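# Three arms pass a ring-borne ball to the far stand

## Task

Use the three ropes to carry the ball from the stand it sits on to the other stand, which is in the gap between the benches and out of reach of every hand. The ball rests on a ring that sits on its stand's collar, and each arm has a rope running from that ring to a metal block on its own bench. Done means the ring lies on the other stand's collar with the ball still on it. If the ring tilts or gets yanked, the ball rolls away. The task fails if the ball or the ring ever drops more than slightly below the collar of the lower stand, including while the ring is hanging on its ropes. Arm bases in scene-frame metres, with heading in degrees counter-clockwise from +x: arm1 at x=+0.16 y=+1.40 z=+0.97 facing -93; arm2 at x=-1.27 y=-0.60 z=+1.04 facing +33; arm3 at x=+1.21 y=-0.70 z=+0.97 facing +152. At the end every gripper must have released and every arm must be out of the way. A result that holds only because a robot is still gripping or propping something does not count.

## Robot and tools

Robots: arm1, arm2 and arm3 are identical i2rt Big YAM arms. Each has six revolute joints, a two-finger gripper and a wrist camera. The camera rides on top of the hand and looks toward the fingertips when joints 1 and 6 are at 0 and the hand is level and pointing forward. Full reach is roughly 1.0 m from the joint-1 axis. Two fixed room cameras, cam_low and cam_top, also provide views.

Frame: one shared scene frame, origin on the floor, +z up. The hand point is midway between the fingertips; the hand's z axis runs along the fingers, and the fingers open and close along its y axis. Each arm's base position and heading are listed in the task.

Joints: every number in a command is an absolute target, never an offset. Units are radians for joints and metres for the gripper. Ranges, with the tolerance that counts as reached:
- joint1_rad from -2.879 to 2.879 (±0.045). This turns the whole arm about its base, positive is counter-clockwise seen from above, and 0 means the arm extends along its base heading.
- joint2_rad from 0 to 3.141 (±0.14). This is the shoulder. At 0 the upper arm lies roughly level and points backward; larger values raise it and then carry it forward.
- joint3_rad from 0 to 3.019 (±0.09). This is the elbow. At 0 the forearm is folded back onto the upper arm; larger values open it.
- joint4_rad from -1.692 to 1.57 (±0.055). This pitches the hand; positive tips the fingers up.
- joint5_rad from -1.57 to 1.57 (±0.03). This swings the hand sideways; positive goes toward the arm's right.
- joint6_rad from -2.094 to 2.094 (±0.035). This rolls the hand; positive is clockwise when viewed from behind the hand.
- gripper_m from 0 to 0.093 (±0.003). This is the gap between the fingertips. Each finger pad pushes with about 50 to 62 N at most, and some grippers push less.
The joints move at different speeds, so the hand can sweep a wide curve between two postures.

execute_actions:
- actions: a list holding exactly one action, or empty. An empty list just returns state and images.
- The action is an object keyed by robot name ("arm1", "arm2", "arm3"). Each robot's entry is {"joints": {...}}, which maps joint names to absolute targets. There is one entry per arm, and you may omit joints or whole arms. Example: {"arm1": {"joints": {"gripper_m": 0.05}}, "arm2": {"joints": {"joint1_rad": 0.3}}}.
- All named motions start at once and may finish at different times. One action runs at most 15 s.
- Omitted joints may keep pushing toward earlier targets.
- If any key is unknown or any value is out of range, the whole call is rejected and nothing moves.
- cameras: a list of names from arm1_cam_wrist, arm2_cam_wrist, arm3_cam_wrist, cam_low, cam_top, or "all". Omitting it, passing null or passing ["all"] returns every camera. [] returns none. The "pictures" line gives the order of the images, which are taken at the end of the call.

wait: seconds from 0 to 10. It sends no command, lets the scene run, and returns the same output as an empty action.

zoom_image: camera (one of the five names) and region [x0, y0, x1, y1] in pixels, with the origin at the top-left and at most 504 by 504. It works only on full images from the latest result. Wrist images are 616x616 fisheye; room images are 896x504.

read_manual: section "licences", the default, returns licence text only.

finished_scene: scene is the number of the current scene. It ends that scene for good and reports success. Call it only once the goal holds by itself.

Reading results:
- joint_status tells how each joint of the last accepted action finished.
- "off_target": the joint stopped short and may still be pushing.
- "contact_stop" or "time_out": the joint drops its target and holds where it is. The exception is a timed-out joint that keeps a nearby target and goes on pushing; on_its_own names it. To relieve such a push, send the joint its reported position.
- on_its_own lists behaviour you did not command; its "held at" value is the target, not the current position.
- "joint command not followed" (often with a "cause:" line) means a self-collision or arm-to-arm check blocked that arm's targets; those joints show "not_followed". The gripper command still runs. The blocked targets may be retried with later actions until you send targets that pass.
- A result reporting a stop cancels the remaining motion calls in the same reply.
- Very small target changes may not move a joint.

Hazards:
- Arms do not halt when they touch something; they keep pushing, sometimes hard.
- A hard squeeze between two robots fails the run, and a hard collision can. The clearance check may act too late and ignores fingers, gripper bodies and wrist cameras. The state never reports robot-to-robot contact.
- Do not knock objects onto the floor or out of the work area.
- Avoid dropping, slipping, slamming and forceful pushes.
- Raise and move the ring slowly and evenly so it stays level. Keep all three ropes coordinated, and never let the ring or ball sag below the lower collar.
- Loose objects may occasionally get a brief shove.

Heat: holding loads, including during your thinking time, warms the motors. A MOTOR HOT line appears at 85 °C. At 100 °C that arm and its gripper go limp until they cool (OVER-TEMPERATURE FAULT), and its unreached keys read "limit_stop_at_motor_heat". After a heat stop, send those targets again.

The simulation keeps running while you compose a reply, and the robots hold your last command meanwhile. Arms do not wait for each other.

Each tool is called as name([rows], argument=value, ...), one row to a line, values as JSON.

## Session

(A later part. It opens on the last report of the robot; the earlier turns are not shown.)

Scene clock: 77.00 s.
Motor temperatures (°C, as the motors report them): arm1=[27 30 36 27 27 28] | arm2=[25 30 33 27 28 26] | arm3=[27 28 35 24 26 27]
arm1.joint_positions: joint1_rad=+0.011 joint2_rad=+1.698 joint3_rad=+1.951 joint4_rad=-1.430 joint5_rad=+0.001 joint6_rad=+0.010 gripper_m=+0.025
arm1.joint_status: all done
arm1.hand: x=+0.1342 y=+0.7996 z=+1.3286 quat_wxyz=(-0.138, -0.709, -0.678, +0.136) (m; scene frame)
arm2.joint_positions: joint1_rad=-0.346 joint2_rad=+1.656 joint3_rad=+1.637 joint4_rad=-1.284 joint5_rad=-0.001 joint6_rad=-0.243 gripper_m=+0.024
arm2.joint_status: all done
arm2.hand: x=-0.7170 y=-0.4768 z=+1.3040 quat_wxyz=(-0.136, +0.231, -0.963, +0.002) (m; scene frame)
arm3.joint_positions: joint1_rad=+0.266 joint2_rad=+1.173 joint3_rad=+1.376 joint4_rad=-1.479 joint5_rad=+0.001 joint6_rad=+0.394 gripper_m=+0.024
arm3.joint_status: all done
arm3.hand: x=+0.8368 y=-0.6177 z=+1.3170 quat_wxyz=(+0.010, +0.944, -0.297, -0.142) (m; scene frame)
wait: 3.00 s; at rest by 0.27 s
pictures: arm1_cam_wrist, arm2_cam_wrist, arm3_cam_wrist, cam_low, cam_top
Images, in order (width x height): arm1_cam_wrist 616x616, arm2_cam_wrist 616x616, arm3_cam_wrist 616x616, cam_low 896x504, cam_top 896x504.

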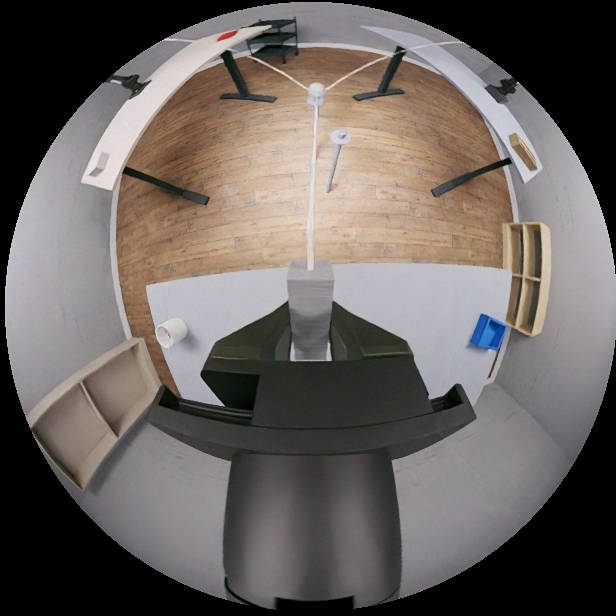

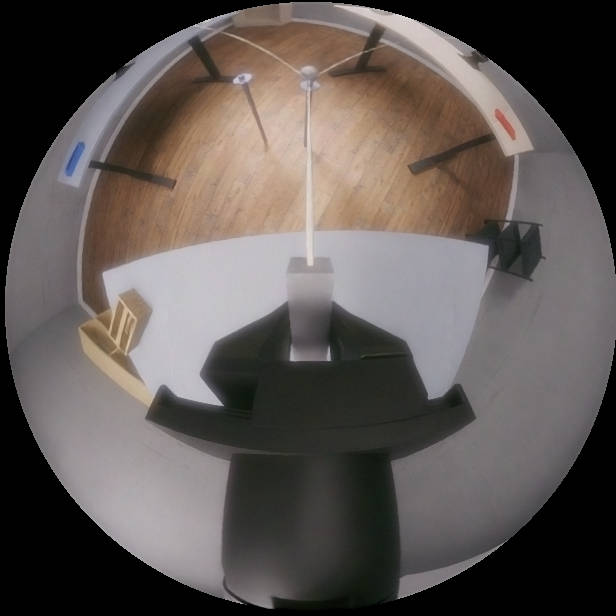

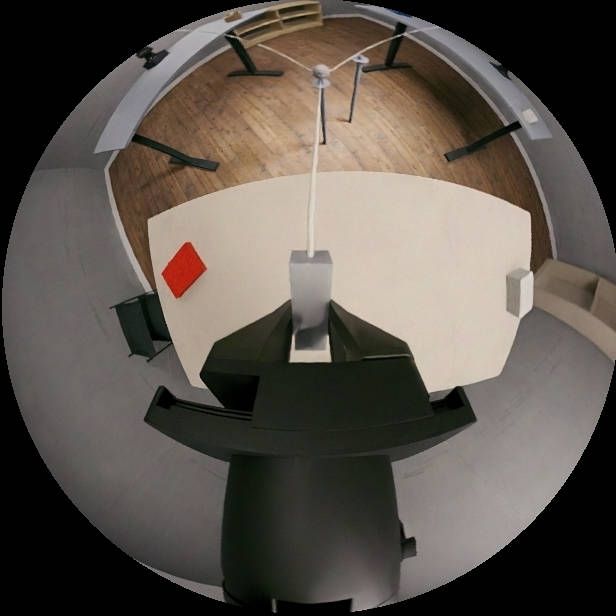

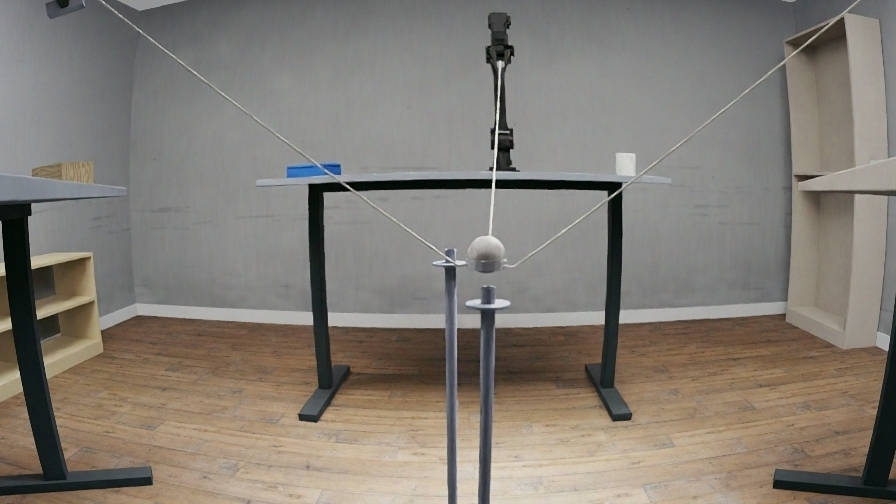

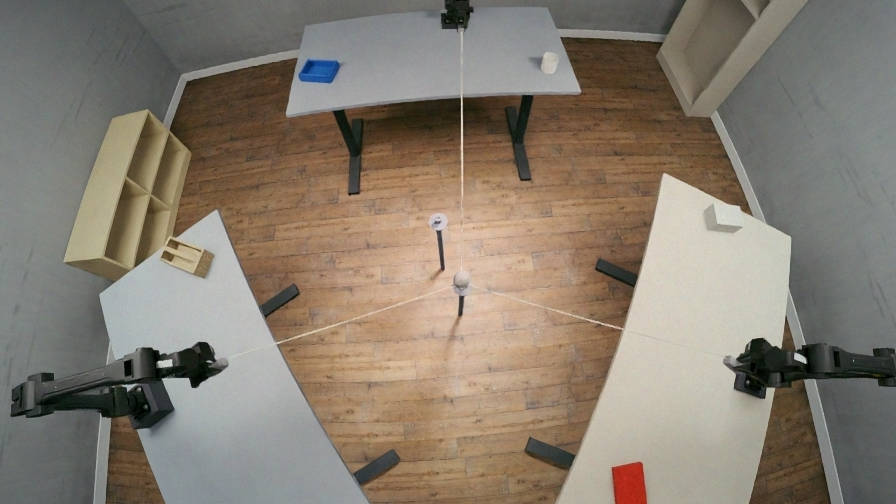

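execute_actions([
  {"arm1":{"joints":{"joint4_rad":-1.33}},"arm2":{"joints":{"joint4_rad":-1.24}}},
], cameras=[])

wait(seconds=3)

zoom_image(camera="cam_top", region=[410, 230, 510, 330])

zoom_image(camera="cam_low", region=[400, 190, 580, 330])

zoom_image(camera="arm2_cam_wrist", region=[260, 40, 360, 160])

zoom_image(camera="arm3_cam_wrist", region=[270, 40, 370, 160])

Scene clock: 80.03 s.
Motor temperatures (°C, as the motors report them): arm1=[27 30 36 27 27 28] | arm2=[25 30 33 27 28 26] | arm3=[27 28 35 24 26 27]
arm1.joint_positions: joint1_rad=+0.011 joint2_rad=+1.698 joint3_rad=+1.951 joint4_rad=-1.343 joint5_rad=+0.001 joint6_rad=+0.010 gripper_m=+0.025
arm1.joint_status: all done
arm1.hand: x=+0.1335 y=+0.7800 z=+1.3376 quat_wxyz=(-0.168, -0.703, -0.671, +0.166) (m; scene frame)
arm2.joint_positions: joint1_rad=-0.346 joint2_rad=+1.656 joint3_rad=+1.637 joint4_rad=-1.255 joint5_rad=-0.001 joint6_rad=-0.243 gripper_m=+0.024
arm2.joint_status: all done
arm2.hand: x=-0.7103 y=-0.4753 z=+1.3060 quat_wxyz=(-0.150, +0.230, -0.961, +0.002) (m; scene frame)
arm3.joint_positions: joint1_rad=+0.266 joint2_rad=+1.173 joint3_rad=+1.376 joint4_rad=-1.479 joint5_rad=+0.001 joint6_rad=+0.394 gripper_m=+0.024
arm3.joint_status: not commanded
arm3.hand: x=+0.8368 y=-0.6177 z=+1.3170 quat_wxyz=(+0.010, +0.944, -0.297, -0.142) (m; scene frame)
pictures: none
No camera images: the call's "cameras" was empty. Leave "cameras" out to get every camera's image.

Scene clock: 83.03 s.
Motor temperatures (°C, as the motors report them): arm1=[27 30 36 27 27 28] | arm2=[25 30 33 27 28 26] | arm3=[27 28 35 24 26 27]
arm1.joint_positions: joint1_rad=+0.011 joint2_rad=+1.698 joint3_rad=+1.951 joint4_rad=-1.343 joint5_rad=+0.001 joint6_rad=+0.010 gripper_m=+0.025
arm1.joint_status: all done
arm1.hand: x=+0.1335 y=+0.7800 z=+1.3376 quat_wxyz=(-0.168, -0.703, -0.671, +0.166) (m; scene frame)
arm2.joint_positions: joint1_rad=-0.346 joint2_rad=+1.656 joint3_rad=+1.637 joint4_rad=-1.255 joint5_rad=-0.001 joint6_rad=-0.243 gripper_m=+0.024
arm2.joint_status: all done
arm2.hand: x=-0.7103 y=-0.4753 z=+1.3060 quat_wxyz=(-0.150, +0.230, -0.961, +0.002) (m; scene frame)
arm3.joint_positions: joint1_rad=+0.266 joint2_rad=+1.173 joint3_rad=+1.376 joint4_rad=-1.479 joint5_rad=+0.001 joint6_rad=+0.394 gripper_m=+0.024
arm3.joint_status: not commanded
arm3.hand: x=+0.8368 y=-0.6177 z=+1.3170 quat_wxyz=(+0.010, +0.944, -0.297, -0.142) (m; scene frame)
wait: 3.00 s; at rest by 0.27 s
pictures: arm1_cam_wrist, arm2_cam_wrist, arm3_cam_wrist, cam_low, cam_top
Images, in order (width x height): arm1_cam_wrist 616x616, arm2_cam_wrist 616x616, arm3_cam_wrist 616x616, cam_low 896x504, cam_top 896x504.

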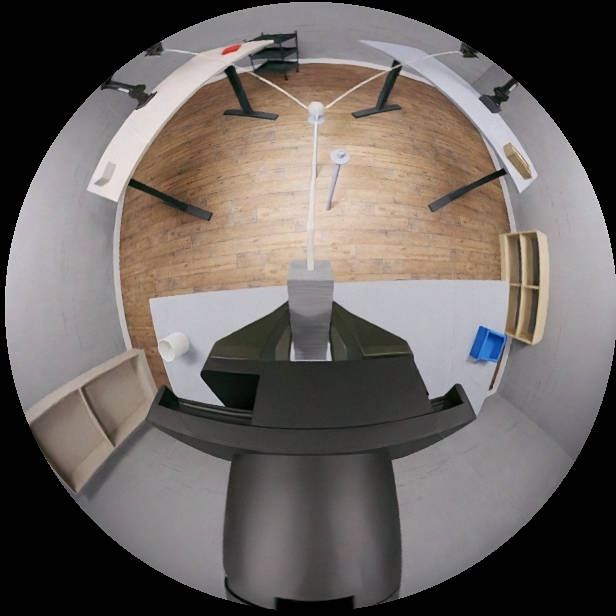

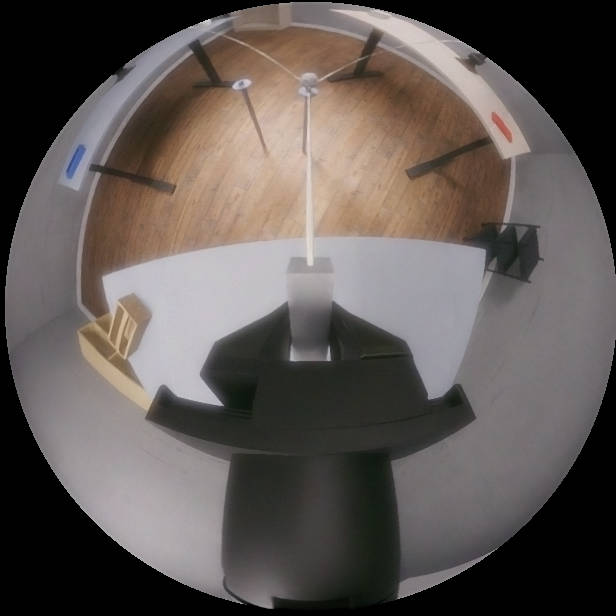

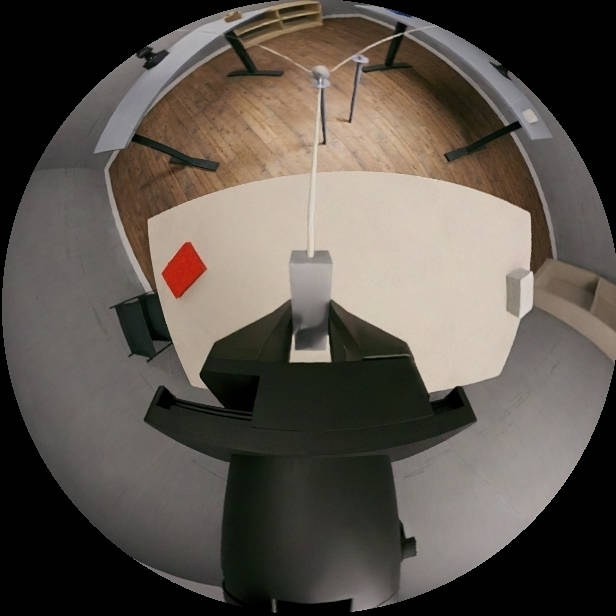

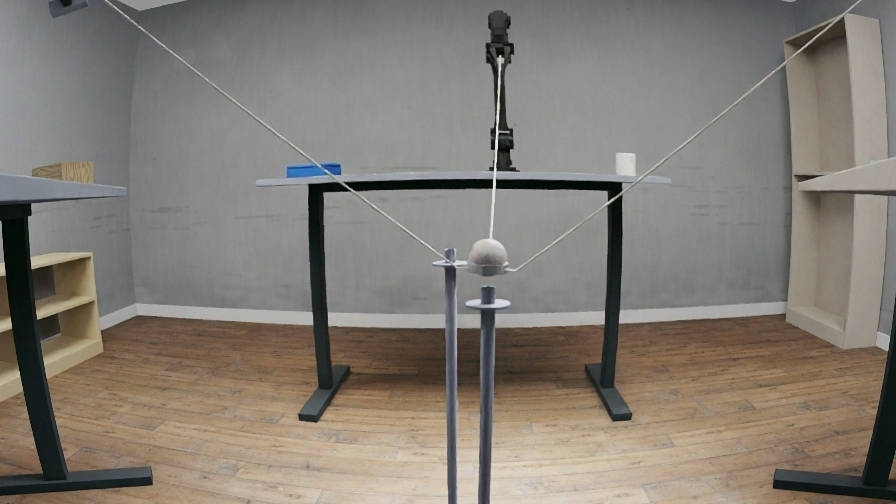

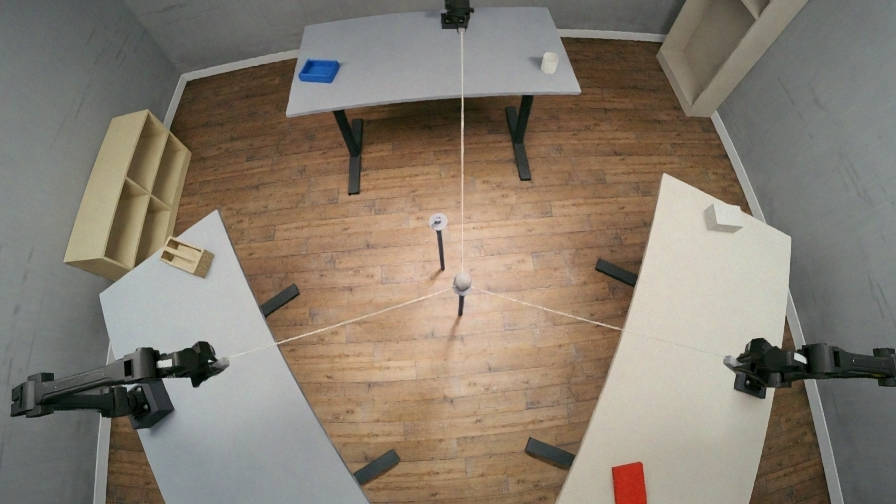

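Region (410, 230, 510, 330) of cam_top's 896x504 image, scaled by 5.040, with more detail than that image has.

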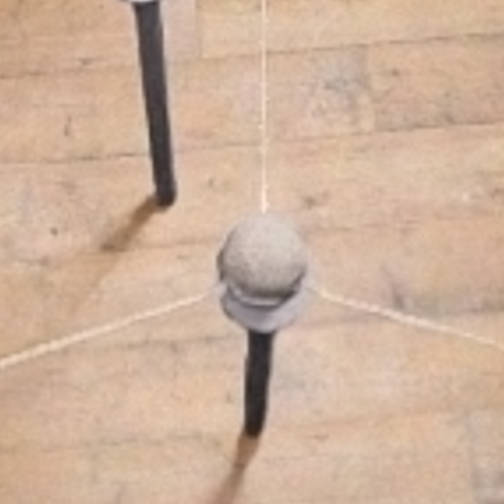

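Region (400, 190, 580, 330) of cam_low's 896x504 image, scaled by 2.800, with more detail than that image has.

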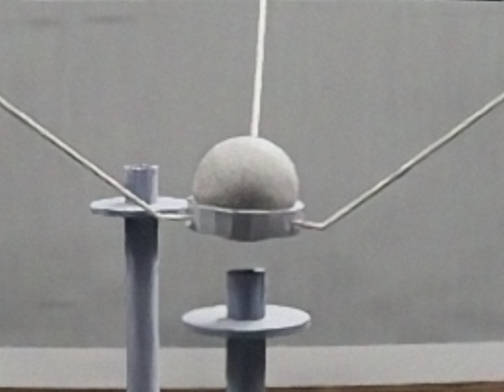

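Region (260, 40, 360, 160) of arm2_cam_wrist's 616x616 image, scaled by 4.200, with more detail than that image has.

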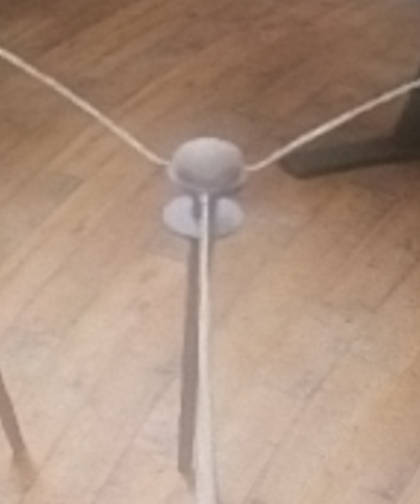

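Region (270, 40, 370, 160) of arm3_cam_wrist's 616x616 image, scaled by 4.200, with more detail than that image has.

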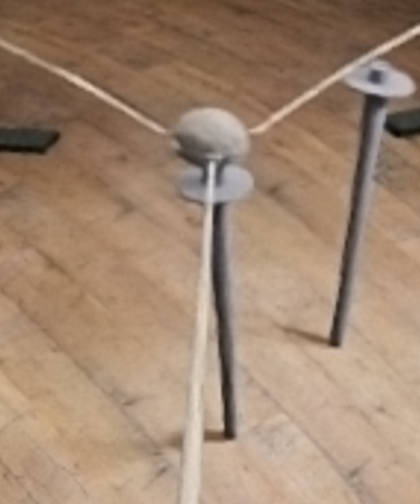

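execute_actions([
  {"arm1":{"joints":{"joint3_rad":1.922,"joint4_rad":-1.296}},"arm2":{"joints":{"joint3_rad":1.586,"joint4_rad":-1.193}},"arm3":{"joints":{"joint3_rad":1.349,"joint4_rad":-1.429}}},
], cameras=[])

wait(seconds=3)

zoom_image(camera="cam_top", region=[410, 230, 510, 330])

zoom_image(camera="cam_low", region=[400, 190, 580, 330])

zoom_image(camera="arm2_cam_wrist", region=[260, 40, 360, 160])

zoom_image(camera="arm3_cam_wrist", region=[270, 40, 370, 160])

Scene clock: 85.87 s.
Motor temperatures (°C, as the motors report them): arm1=[27 30 36 27 27 28] | arm2=[25 30 33 27 28 26] | arm3=[27 28 35 24 26 27]
arm1.joint_positions: joint1_rad=+0.011 joint2_rad=+1.697 joint3_rad=+1.915 joint4_rad=-1.308 joint5_rad=+0.001 joint6_rad=+0.010 gripper_m=+0.025
arm1.joint_status: all done
arm1.hand: x=+0.1335 y=+0.7773 z=+1.3251 quat_wxyz=(-0.168, -0.703, -0.671, +0.166) (m; scene frame)
arm2.joint_positions: joint1_rad=-0.346 joint2_rad=+1.655 joint3_rad=+1.589 joint4_rad=-1.209 joint5_rad=-0.001 joint6_rad=-0.243 gripper_m=+0.024
arm2.joint_status: all done
arm2.hand: x=-0.7115 y=-0.4756 z=+1.2884 quat_wxyz=(-0.150, +0.230, -0.961, +0.002) (m; scene frame)
arm3.joint_positions: joint1_rad=+0.266 joint2_rad=+1.173 joint3_rad=+1.343 joint4_rad=-1.443 joint5_rad=+0.001 joint6_rad=+0.394 gripper_m=+0.024
arm3.joint_status: all done
arm3.hand: x=+0.8341 y=-0.6170 z=+1.3046 quat_wxyz=(+0.010, +0.944, -0.297, -0.143) (m; scene frame)
pictures: none
No camera images: the call's "cameras" was empty. Leave "cameras" out to get every camera's image.

Scene clock: 88.87 s.
Motor temperatures (°C, as the motors report them): arm1=[27 30 35 27 27 28] | arm2=[25 30 32 27 28 26] | arm3=[27 28 35 24 26 27]
arm1.joint_positions: joint1_rad=+0.011 joint2_rad=+1.697 joint3_rad=+1.915 joint4_rad=-1.308 joint5_rad=+0.001 joint6_rad=+0.010 gripper_m=+0.025
arm1.joint_status: all done
arm1.hand: x=+0.1335 y=+0.7773 z=+1.3251 quat_wxyz=(-0.168, -0.703, -0.671, +0.166) (m; scene frame)
arm2.joint_positions: joint1_rad=-0.346 joint2_rad=+1.655 joint3_rad=+1.589 joint4_rad=-1.209 joint5_rad=-0.001 joint6_rad=-0.243 gripper_m=+0.024
arm2.joint_status: all done
arm2.hand: x=-0.7115 y=-0.4756 z=+1.2884 quat_wxyz=(-0.150, +0.230, -0.961, +0.002) (m; scene frame)
arm3.joint_positions: joint1_rad=+0.266 joint2_rad=+1.173 joint3_rad=+1.343 joint4_rad=-1.443 joint5_rad=+0.001 joint6_rad=+0.394 gripper_m=+0.024
arm3.joint_status: all done
arm3.hand: x=+0.8341 y=-0.6170 z=+1.3046 quat_wxyz=(+0.010, +0.944, -0.297, -0.143) (m; scene frame)
wait: 3.00 s; at rest by 0.27 s
pictures: arm1_cam_wrist, arm2_cam_wrist, arm3_cam_wrist, cam_low, cam_top
Images, in order (width x height): arm1_cam_wrist 616x616, arm2_cam_wrist 616x616, arm3_cam_wrist 616x616, cam_low 896x504, cam_top 896x504.

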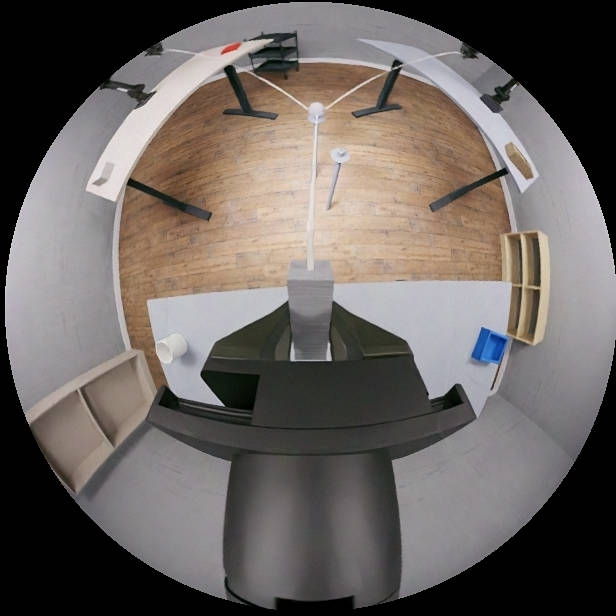

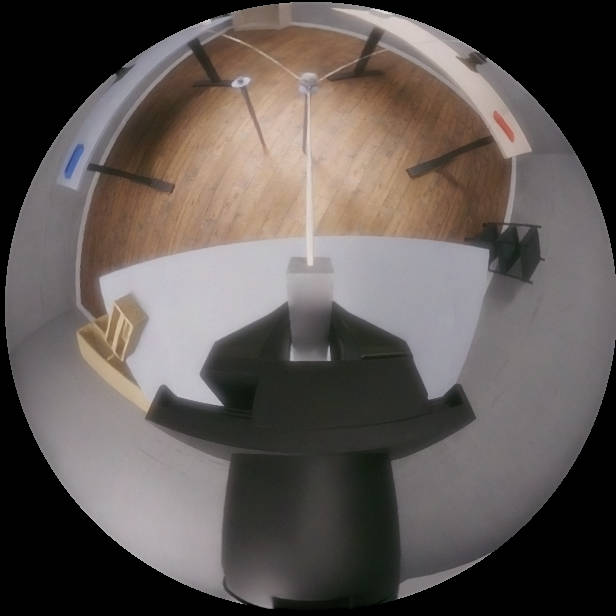

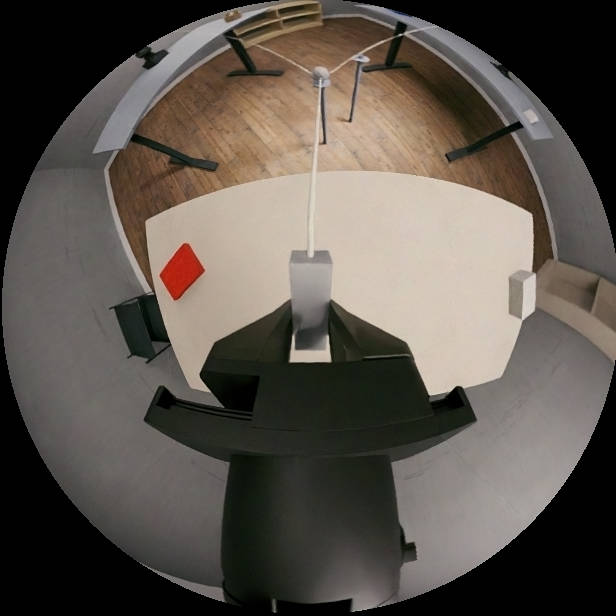

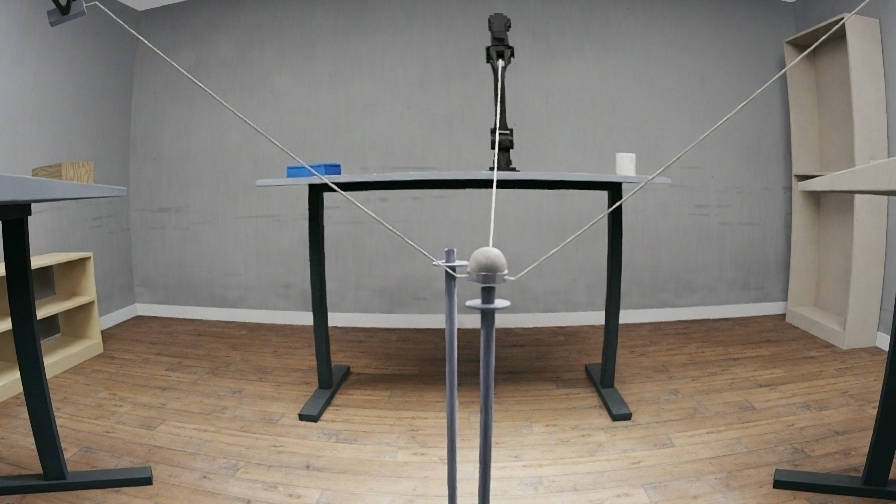

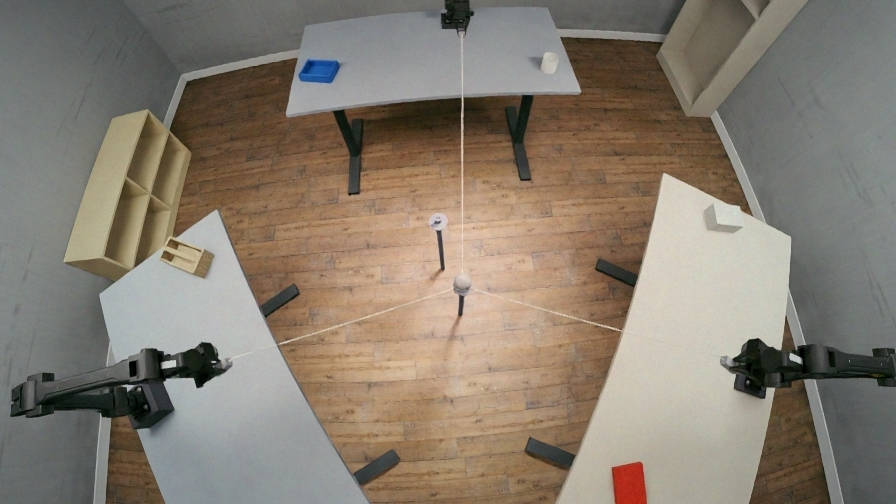

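Region (410, 230, 510, 330) of cam_top's 896x504 image, scaled by 5.040, with more detail than that image has.

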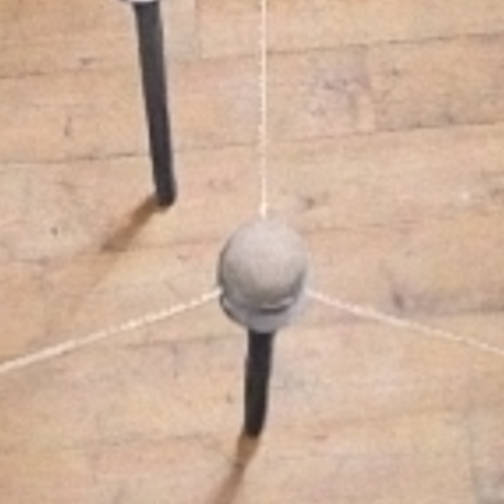

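Region (400, 190, 580, 330) of cam_low's 896x504 image, scaled by 2.800, with more detail than that image has.

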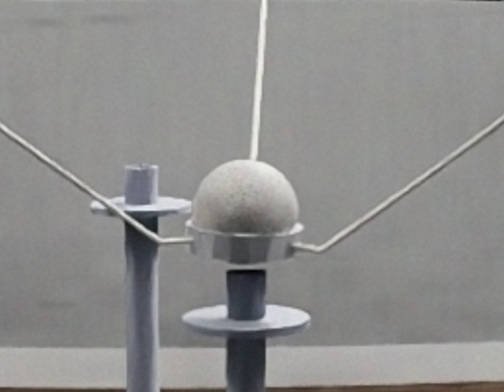

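Region (260, 40, 360, 160) of arm2_cam_wrist's 616x616 image, scaled by 4.200, with more detail than that image has.

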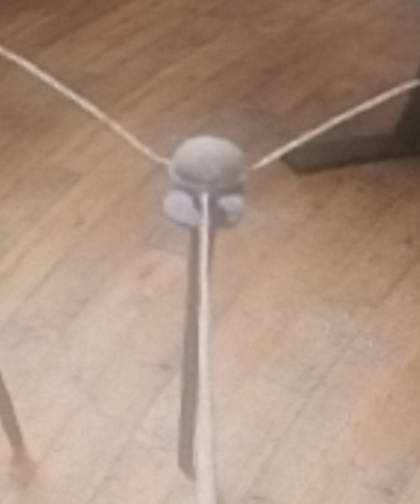

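Region (270, 40, 370, 160) of arm3_cam_wrist's 616x616 image, scaled by 4.200, with more detail than that image has.

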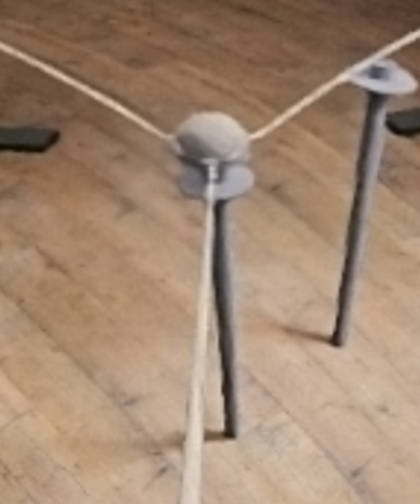

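execute_actions([
  {"arm1":{"joints":{"joint3_rad":1.886,"joint4_rad":-1.26}},"arm2":{"joints":{"joint3_rad":1.534,"joint4_rad":-1.138}},"arm3":{"joints":{"joint3_rad":1.311,"joint4_rad":-1.391}}},
], cameras=["cam_low"])

zoom_image(camera="cam_low", region=[400, 190, 580, 330])

Scene clock: 91.00 s.
Motor temperatures (°C, as the motors report them): arm1=[27 31 35 27 27 28] | arm2=[25 30 32 27 28 26] | arm3=[27 28 35 24 26 27]
arm1.joint_positions: joint1_rad=+0.011 joint2_rad=+1.696 joint3_rad=+1.882 joint4_rad=-1.274 joint5_rad=+0.001 joint6_rad=+0.010 gripper_m=+0.025
arm1.joint_status: all done
arm1.hand: x=+0.1335 y=+0.7749 z=+1.3131 quat_wxyz=(-0.168, -0.703, -0.671, +0.167) (m; scene frame)
arm2.joint_positions: joint1_rad=-0.346 joint2_rad=+1.653 joint3_rad=+1.538 joint4_rad=-1.156 joint5_rad=-0.001 joint6_rad=-0.243 gripper_m=+0.024
arm2.joint_status: all done
arm2.hand: x=-0.7130 y=-0.4760 z=+1.2700 quat_wxyz=(-0.152, +0.230, -0.961, +0.002) (m; scene frame)
arm3.joint_positions: joint1_rad=+0.266 joint2_rad=+1.173 joint3_rad=+1.306 joint4_rad=-1.408 joint5_rad=+0.001 joint6_rad=+0.394 gripper_m=+0.024
arm3.joint_status: all done
arm3.hand: x=+0.8325 y=-0.6166 z=+1.2905 quat_wxyz=(+0.010, +0.944, -0.297, -0.142) (m; scene frame)
pictures: cam_low
Images, in order (width x height): cam_low 896x504.

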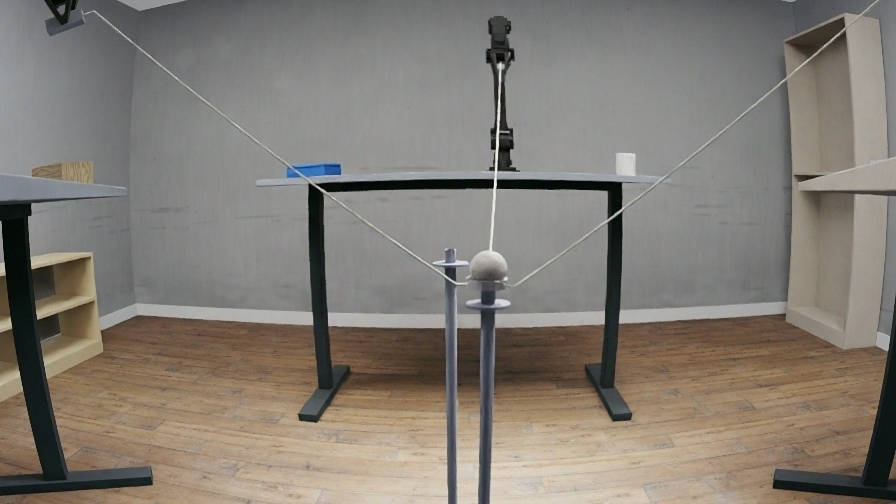

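Region (400, 190, 580, 330) of cam_low's 896x504 image, scaled by 2.800, with more detail than that image has.

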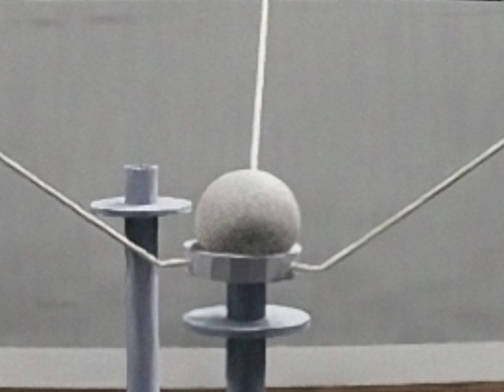

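Ball is on the post. Lower more (arm2 via shoulder).

execute_actions([
  {"arm1":{"joints":{"joint3_rad":1.81,"joint4_rad":-1.19}},"arm2":{"joints":{"joint2_rad":1.72}},"arm3":{"joints":{"joint3_rad":1.24,"joint4_rad":-1.32}}},
], cameras=["cam_low"])

zoom_image(camera="cam_low", region=[400, 190, 580, 330])

Scene clock: 93.27 s.
Motor temperatures (°C, as the motors report them): arm1=[27 31 35 27 27 28] | arm2=[25 30 32 27 28 26] | arm3=[27 28 35 24 26 27]
arm1.joint_positions: joint1_rad=+0.011 joint2_rad=+1.689 joint3_rad=+1.803 joint4_rad=-1.205 joint5_rad=+0.001 joint6_rad=+0.010 gripper_m=+0.025
arm1.joint_status: all done
arm1.hand: x=+0.1337 y=+0.7741 z=+1.2862 quat_wxyz=(-0.167, -0.703, -0.671, +0.166) (m; scene frame)
arm2.joint_positions: joint1_rad=-0.346 joint2_rad=+1.729 joint3_rad=+1.538 joint4_rad=-1.154 joint5_rad=-0.001 joint6_rad=-0.244 gripper_m=+0.024
arm2.joint_status: all done
arm2.hand: x=-0.7071 y=-0.4747 z=+1.2280 quat_wxyz=(-0.115, +0.232, -0.966, +0.002) (m; scene frame)
arm3.joint_positions: joint1_rad=+0.266 joint2_rad=+1.172 joint3_rad=+1.232 joint4_rad=-1.338 joint5_rad=+0.001 joint6_rad=+0.394 gripper_m=+0.024
arm3.joint_status: all done
arm3.hand: x=+0.8312 y=-0.6162 z=+1.2622 quat_wxyz=(+0.010, +0.944, -0.297, -0.140) (m; scene frame)
pictures: cam_low
Images, in order (width x height): cam_low 896x504.

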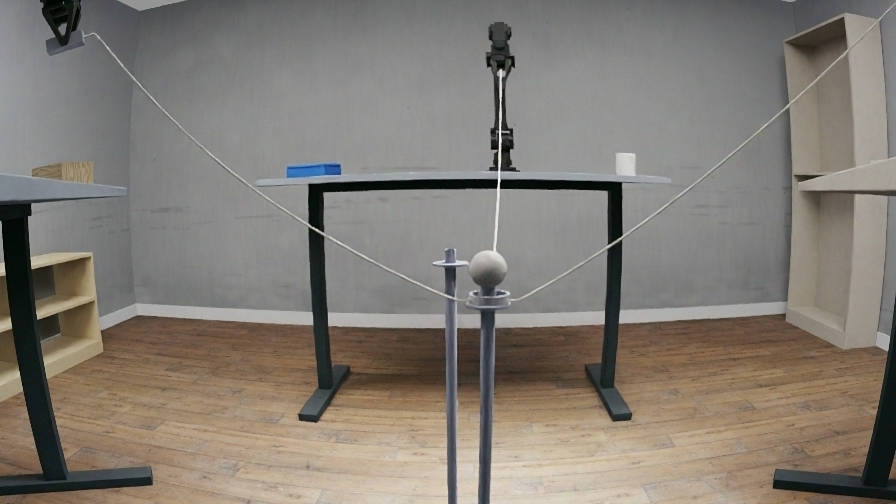

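Region (400, 190, 580, 330) of cam_low's 896x504 image, scaled by 2.800, with more detail than that image has.

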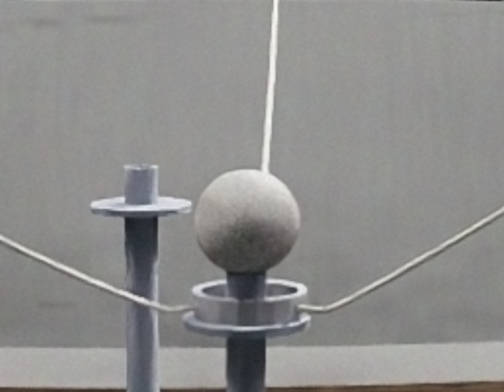

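execute_actions([
  {"arm1":{"joints":{"joint2_rad":2.0,"joint3_rad":1.555,"joint4_rad":-1.09}},"arm2":{"joints":{"joint2_rad":2.1,"joint3_rad":1.48,"joint4_rad":-0.9}},"arm3":{"joints":{"joint2_rad":1.96,"joint3_rad":1.51,"joint4_rad":-1.04}}},
], cameras=["cam_low"])

Scene clock: 96.33 s.
Motor temperatures (°C, as the motors report them): arm1=[27 31 34 27 27 28] | arm2=[25 30 32 27 28 26] | arm3=[27 28 35 24 26 27]
arm1.joint_positions: joint1_rad=+0.011 joint2_rad=+2.004 joint3_rad=+1.544 joint4_rad=-1.090 joint5_rad=+0.001 joint6_rad=+0.012 gripper_m=+0.025
arm1.joint_status: all done
arm1.hand: x=+0.1375 y=+0.8126 z=+0.9932 quat_wxyz=(-0.008, -0.723, -0.691, +0.003) (m; scene frame)
arm2.joint_positions: joint1_rad=-0.346 joint2_rad=+2.100 joint3_rad=+1.465 joint4_rad=-0.913 joint5_rad=-0.001 joint6_rad=-0.244 gripper_m=+0.024
arm2.joint_status: all done
arm2.hand: x=-0.6999 y=-0.4736 z=+0.9966 quat_wxyz=(-0.014, +0.233, -0.972, +0.001) (m; scene frame)
arm3.joint_positions: joint1_rad=+0.266 joint2_rad=+1.964 joint3_rad=+1.487 joint4_rad=-1.046 joint5_rad=+0.001 joint6_rad=+0.394 gripper_m=+0.024
arm3.joint_status: all done
arm3.hand: x=+0.6476 y=-0.5743 z=+1.0004 quat_wxyz=(-0.001, +0.954, -0.301, -0.019) (m; scene frame)
pictures: cam_low
Images, in order (width x height): cam_low 896x504.

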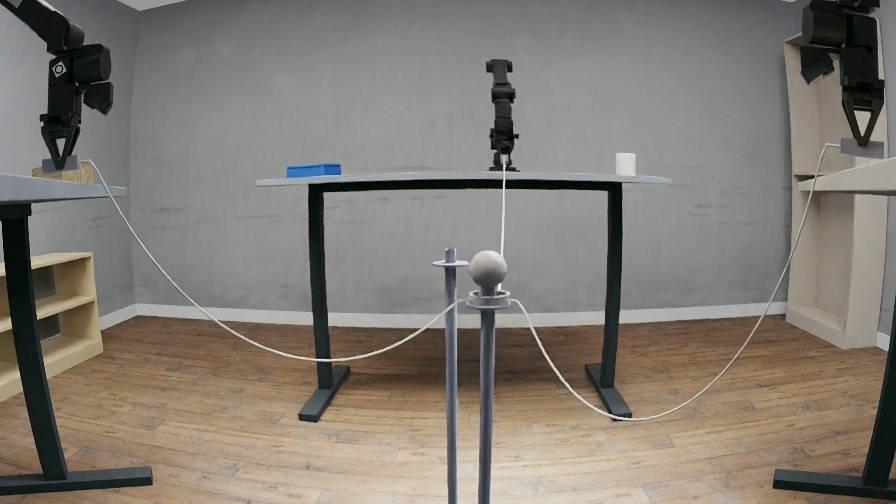

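execute_actions([
  {"arm1":{"joints":{"joint2_rad":2.06}},"arm2":{"joints":{"joint2_rad":2.155}},"arm3":{"joints":{"joint2_rad":2.025}}},
], cameras=["cam_top"])

Scene clock: 98.13 s.
Motor temperatures (°C, as the motors report them): arm1=[27 31 34 27 27 28] | arm2=[25 30 32 27 28 26] | arm3=[27 29 35 24 26 27]
arm1.joint_positions: joint1_rad=+0.011 joint2_rad=+2.059 joint3_rad=+1.544 joint4_rad=-1.090 joint5_rad=+0.001 joint6_rad=+0.012 gripper_m=+0.025
arm1.joint_status: all done
arm1.hand: x=+0.1380 y=+0.8192 z=+0.9618 quat_wxyz=(+0.011, -0.723, -0.691, -0.017) (m; scene frame)
arm2.joint_positions: joint1_rad=-0.346 joint2_rad=+2.150 joint3_rad=+1.465 joint4_rad=-0.911 joint5_rad=+0.000 joint6_rad=-0.244 gripper_m=+0.024
arm2.joint_status: all done
arm2.hand: x=-0.7088 y=-0.4758 z=+0.9691 quat_wxyz=(+0.010, +0.233, -0.972, +0.001) (m; scene frame)
arm3.joint_positions: joint1_rad=+0.266 joint2_rad=+2.015 joint3_rad=+1.487 joint4_rad=-1.046 joint5_rad=+0.001 joint6_rad=+0.394 gripper_m=+0.024
arm3.joint_status: all done
arm3.hand: x=+0.6534 y=-0.5754 z=+0.9720 quat_wxyz=(-0.004, +0.954, -0.301, +0.007) (m; scene frame)
pictures: cam_top
Images, in order (width x height): cam_top 896x504.

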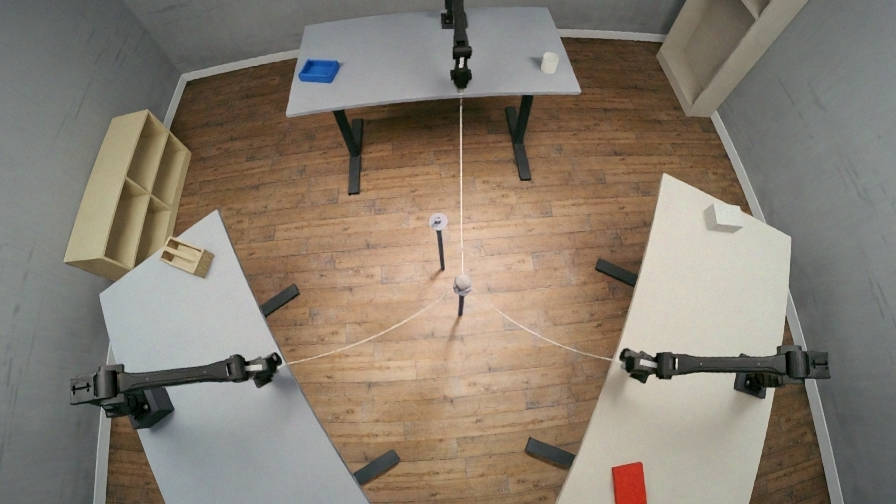

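execute_actions([
  {"arm1":{"joints":{"gripper_m":0.08}},"arm2":{"joints":{"gripper_m":0.08}},"arm3":{"joints":{"gripper_m":0.08}}},
], cameras=[])

execute_actions([
  {"arm1":{"joints":{"joint2_rad":1.7,"joint4_rad":-1.4}},"arm2":{"joints":{"joint2_rad":1.8,"joint4_rad":-1.2}},"arm3":{"joints":{"joint2_rad":1.65,"joint4_rad":-1.35}}},
], cameras=["cam_top","cam_low"])

Scene clock: 99.90 s.
Motor temperatures (°C, as the motors report them): arm1=[27 31 34 27 27 28] | arm2=[25 30 32 27 28 26] | arm3=[27 29 35 24 26 27]
arm1.joint_positions: joint1_rad=+0.011 joint2_rad=+2.059 joint3_rad=+1.544 joint4_rad=-1.090 joint5_rad=+0.001 joint6_rad=+0.012 gripper_m=+0.080
arm1.joint_status: all done
arm1.hand: x=+0.1380 y=+0.8192 z=+0.9618 quat_wxyz=(+0.011, -0.723, -0.691, -0.017) (m; scene frame)
arm2.joint_positions: joint1_rad=-0.346 joint2_rad=+2.150 joint3_rad=+1.465 joint4_rad=-0.911 joint5_rad=+0.000 joint6_rad=-0.244 gripper_m=+0.080
arm2.joint_status: all done
arm2.hand: x=-0.7088 y=-0.4758 z=+0.9691 quat_wxyz=(+0.010, +0.233, -0.972, +0.001) (m; scene frame)
arm3.joint_positions: joint1_rad=+0.266 joint2_rad=+2.015 joint3_rad=+1.487 joint4_rad=-1.046 joint5_rad=+0.001 joint6_rad=+0.394 gripper_m=+0.080
arm3.joint_status: all done
arm3.hand: x=+0.6534 y=-0.5754 z=+0.9720 quat_wxyz=(-0.004, +0.954, -0.301, +0.007) (m; scene frame)
pictures: none
No camera images: the call's "cameras" was empty. Leave "cameras" out to get every camera's image.

Scene clock: 101.37 s.
Motor temperatures (°C, as the motors report them): arm1=[27 31 34 27 27 28] | arm2=[25 30 32 27 28 26] | arm3=[27 29 35 24 26 27]
arm1.joint_positions: joint1_rad=+0.011 joint2_rad=+1.698 joint3_rad=+1.544 joint4_rad=-1.394 joint5_rad=+0.001 joint6_rad=+0.012 gripper_m=+0.080
arm1.joint_status: all done
arm1.hand: x=+0.1384 y=+0.8813 z=+1.1561 quat_wxyz=(-0.009, -0.723, -0.691, +0.004) (m; scene frame)
arm2.joint_positions: joint1_rad=-0.346 joint2_rad=+1.794 joint3_rad=+1.465 joint4_rad=-1.185 joint5_rad=+0.000 joint6_rad=-0.244 gripper_m=+0.080
arm2.joint_status: all done
arm2.hand: x=-0.7372 y=-0.4819 z=+1.1620 quat_wxyz=(-0.031, +0.233, -0.972, +0.001) (m; scene frame)
arm3.joint_positions: joint1_rad=+0.266 joint2_rad=+1.639 joint3_rad=+1.498 joint4_rad=-1.338 joint5_rad=+0.001 joint6_rad=+0.394 gripper_m=+0.080
arm3.joint_status: all done
arm3.hand: x=+0.7085 y=-0.5886 z=+1.1731 quat_wxyz=(+0.001, +0.953, -0.300, -0.041) (m; scene frame)
pictures: cam_low, cam_top
Images, in order (width x height): cam_low 896x504, cam_top 896x504.

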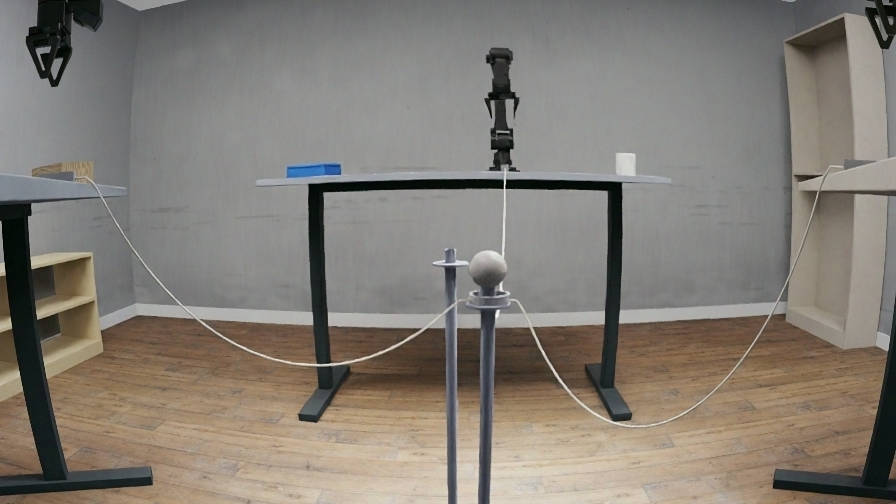

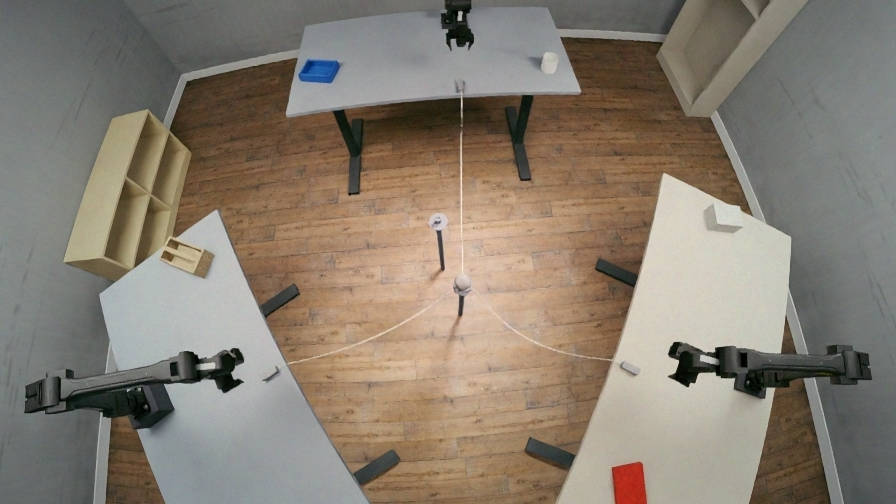

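finished_scene(scene=1)

The scene is finished: the task was done.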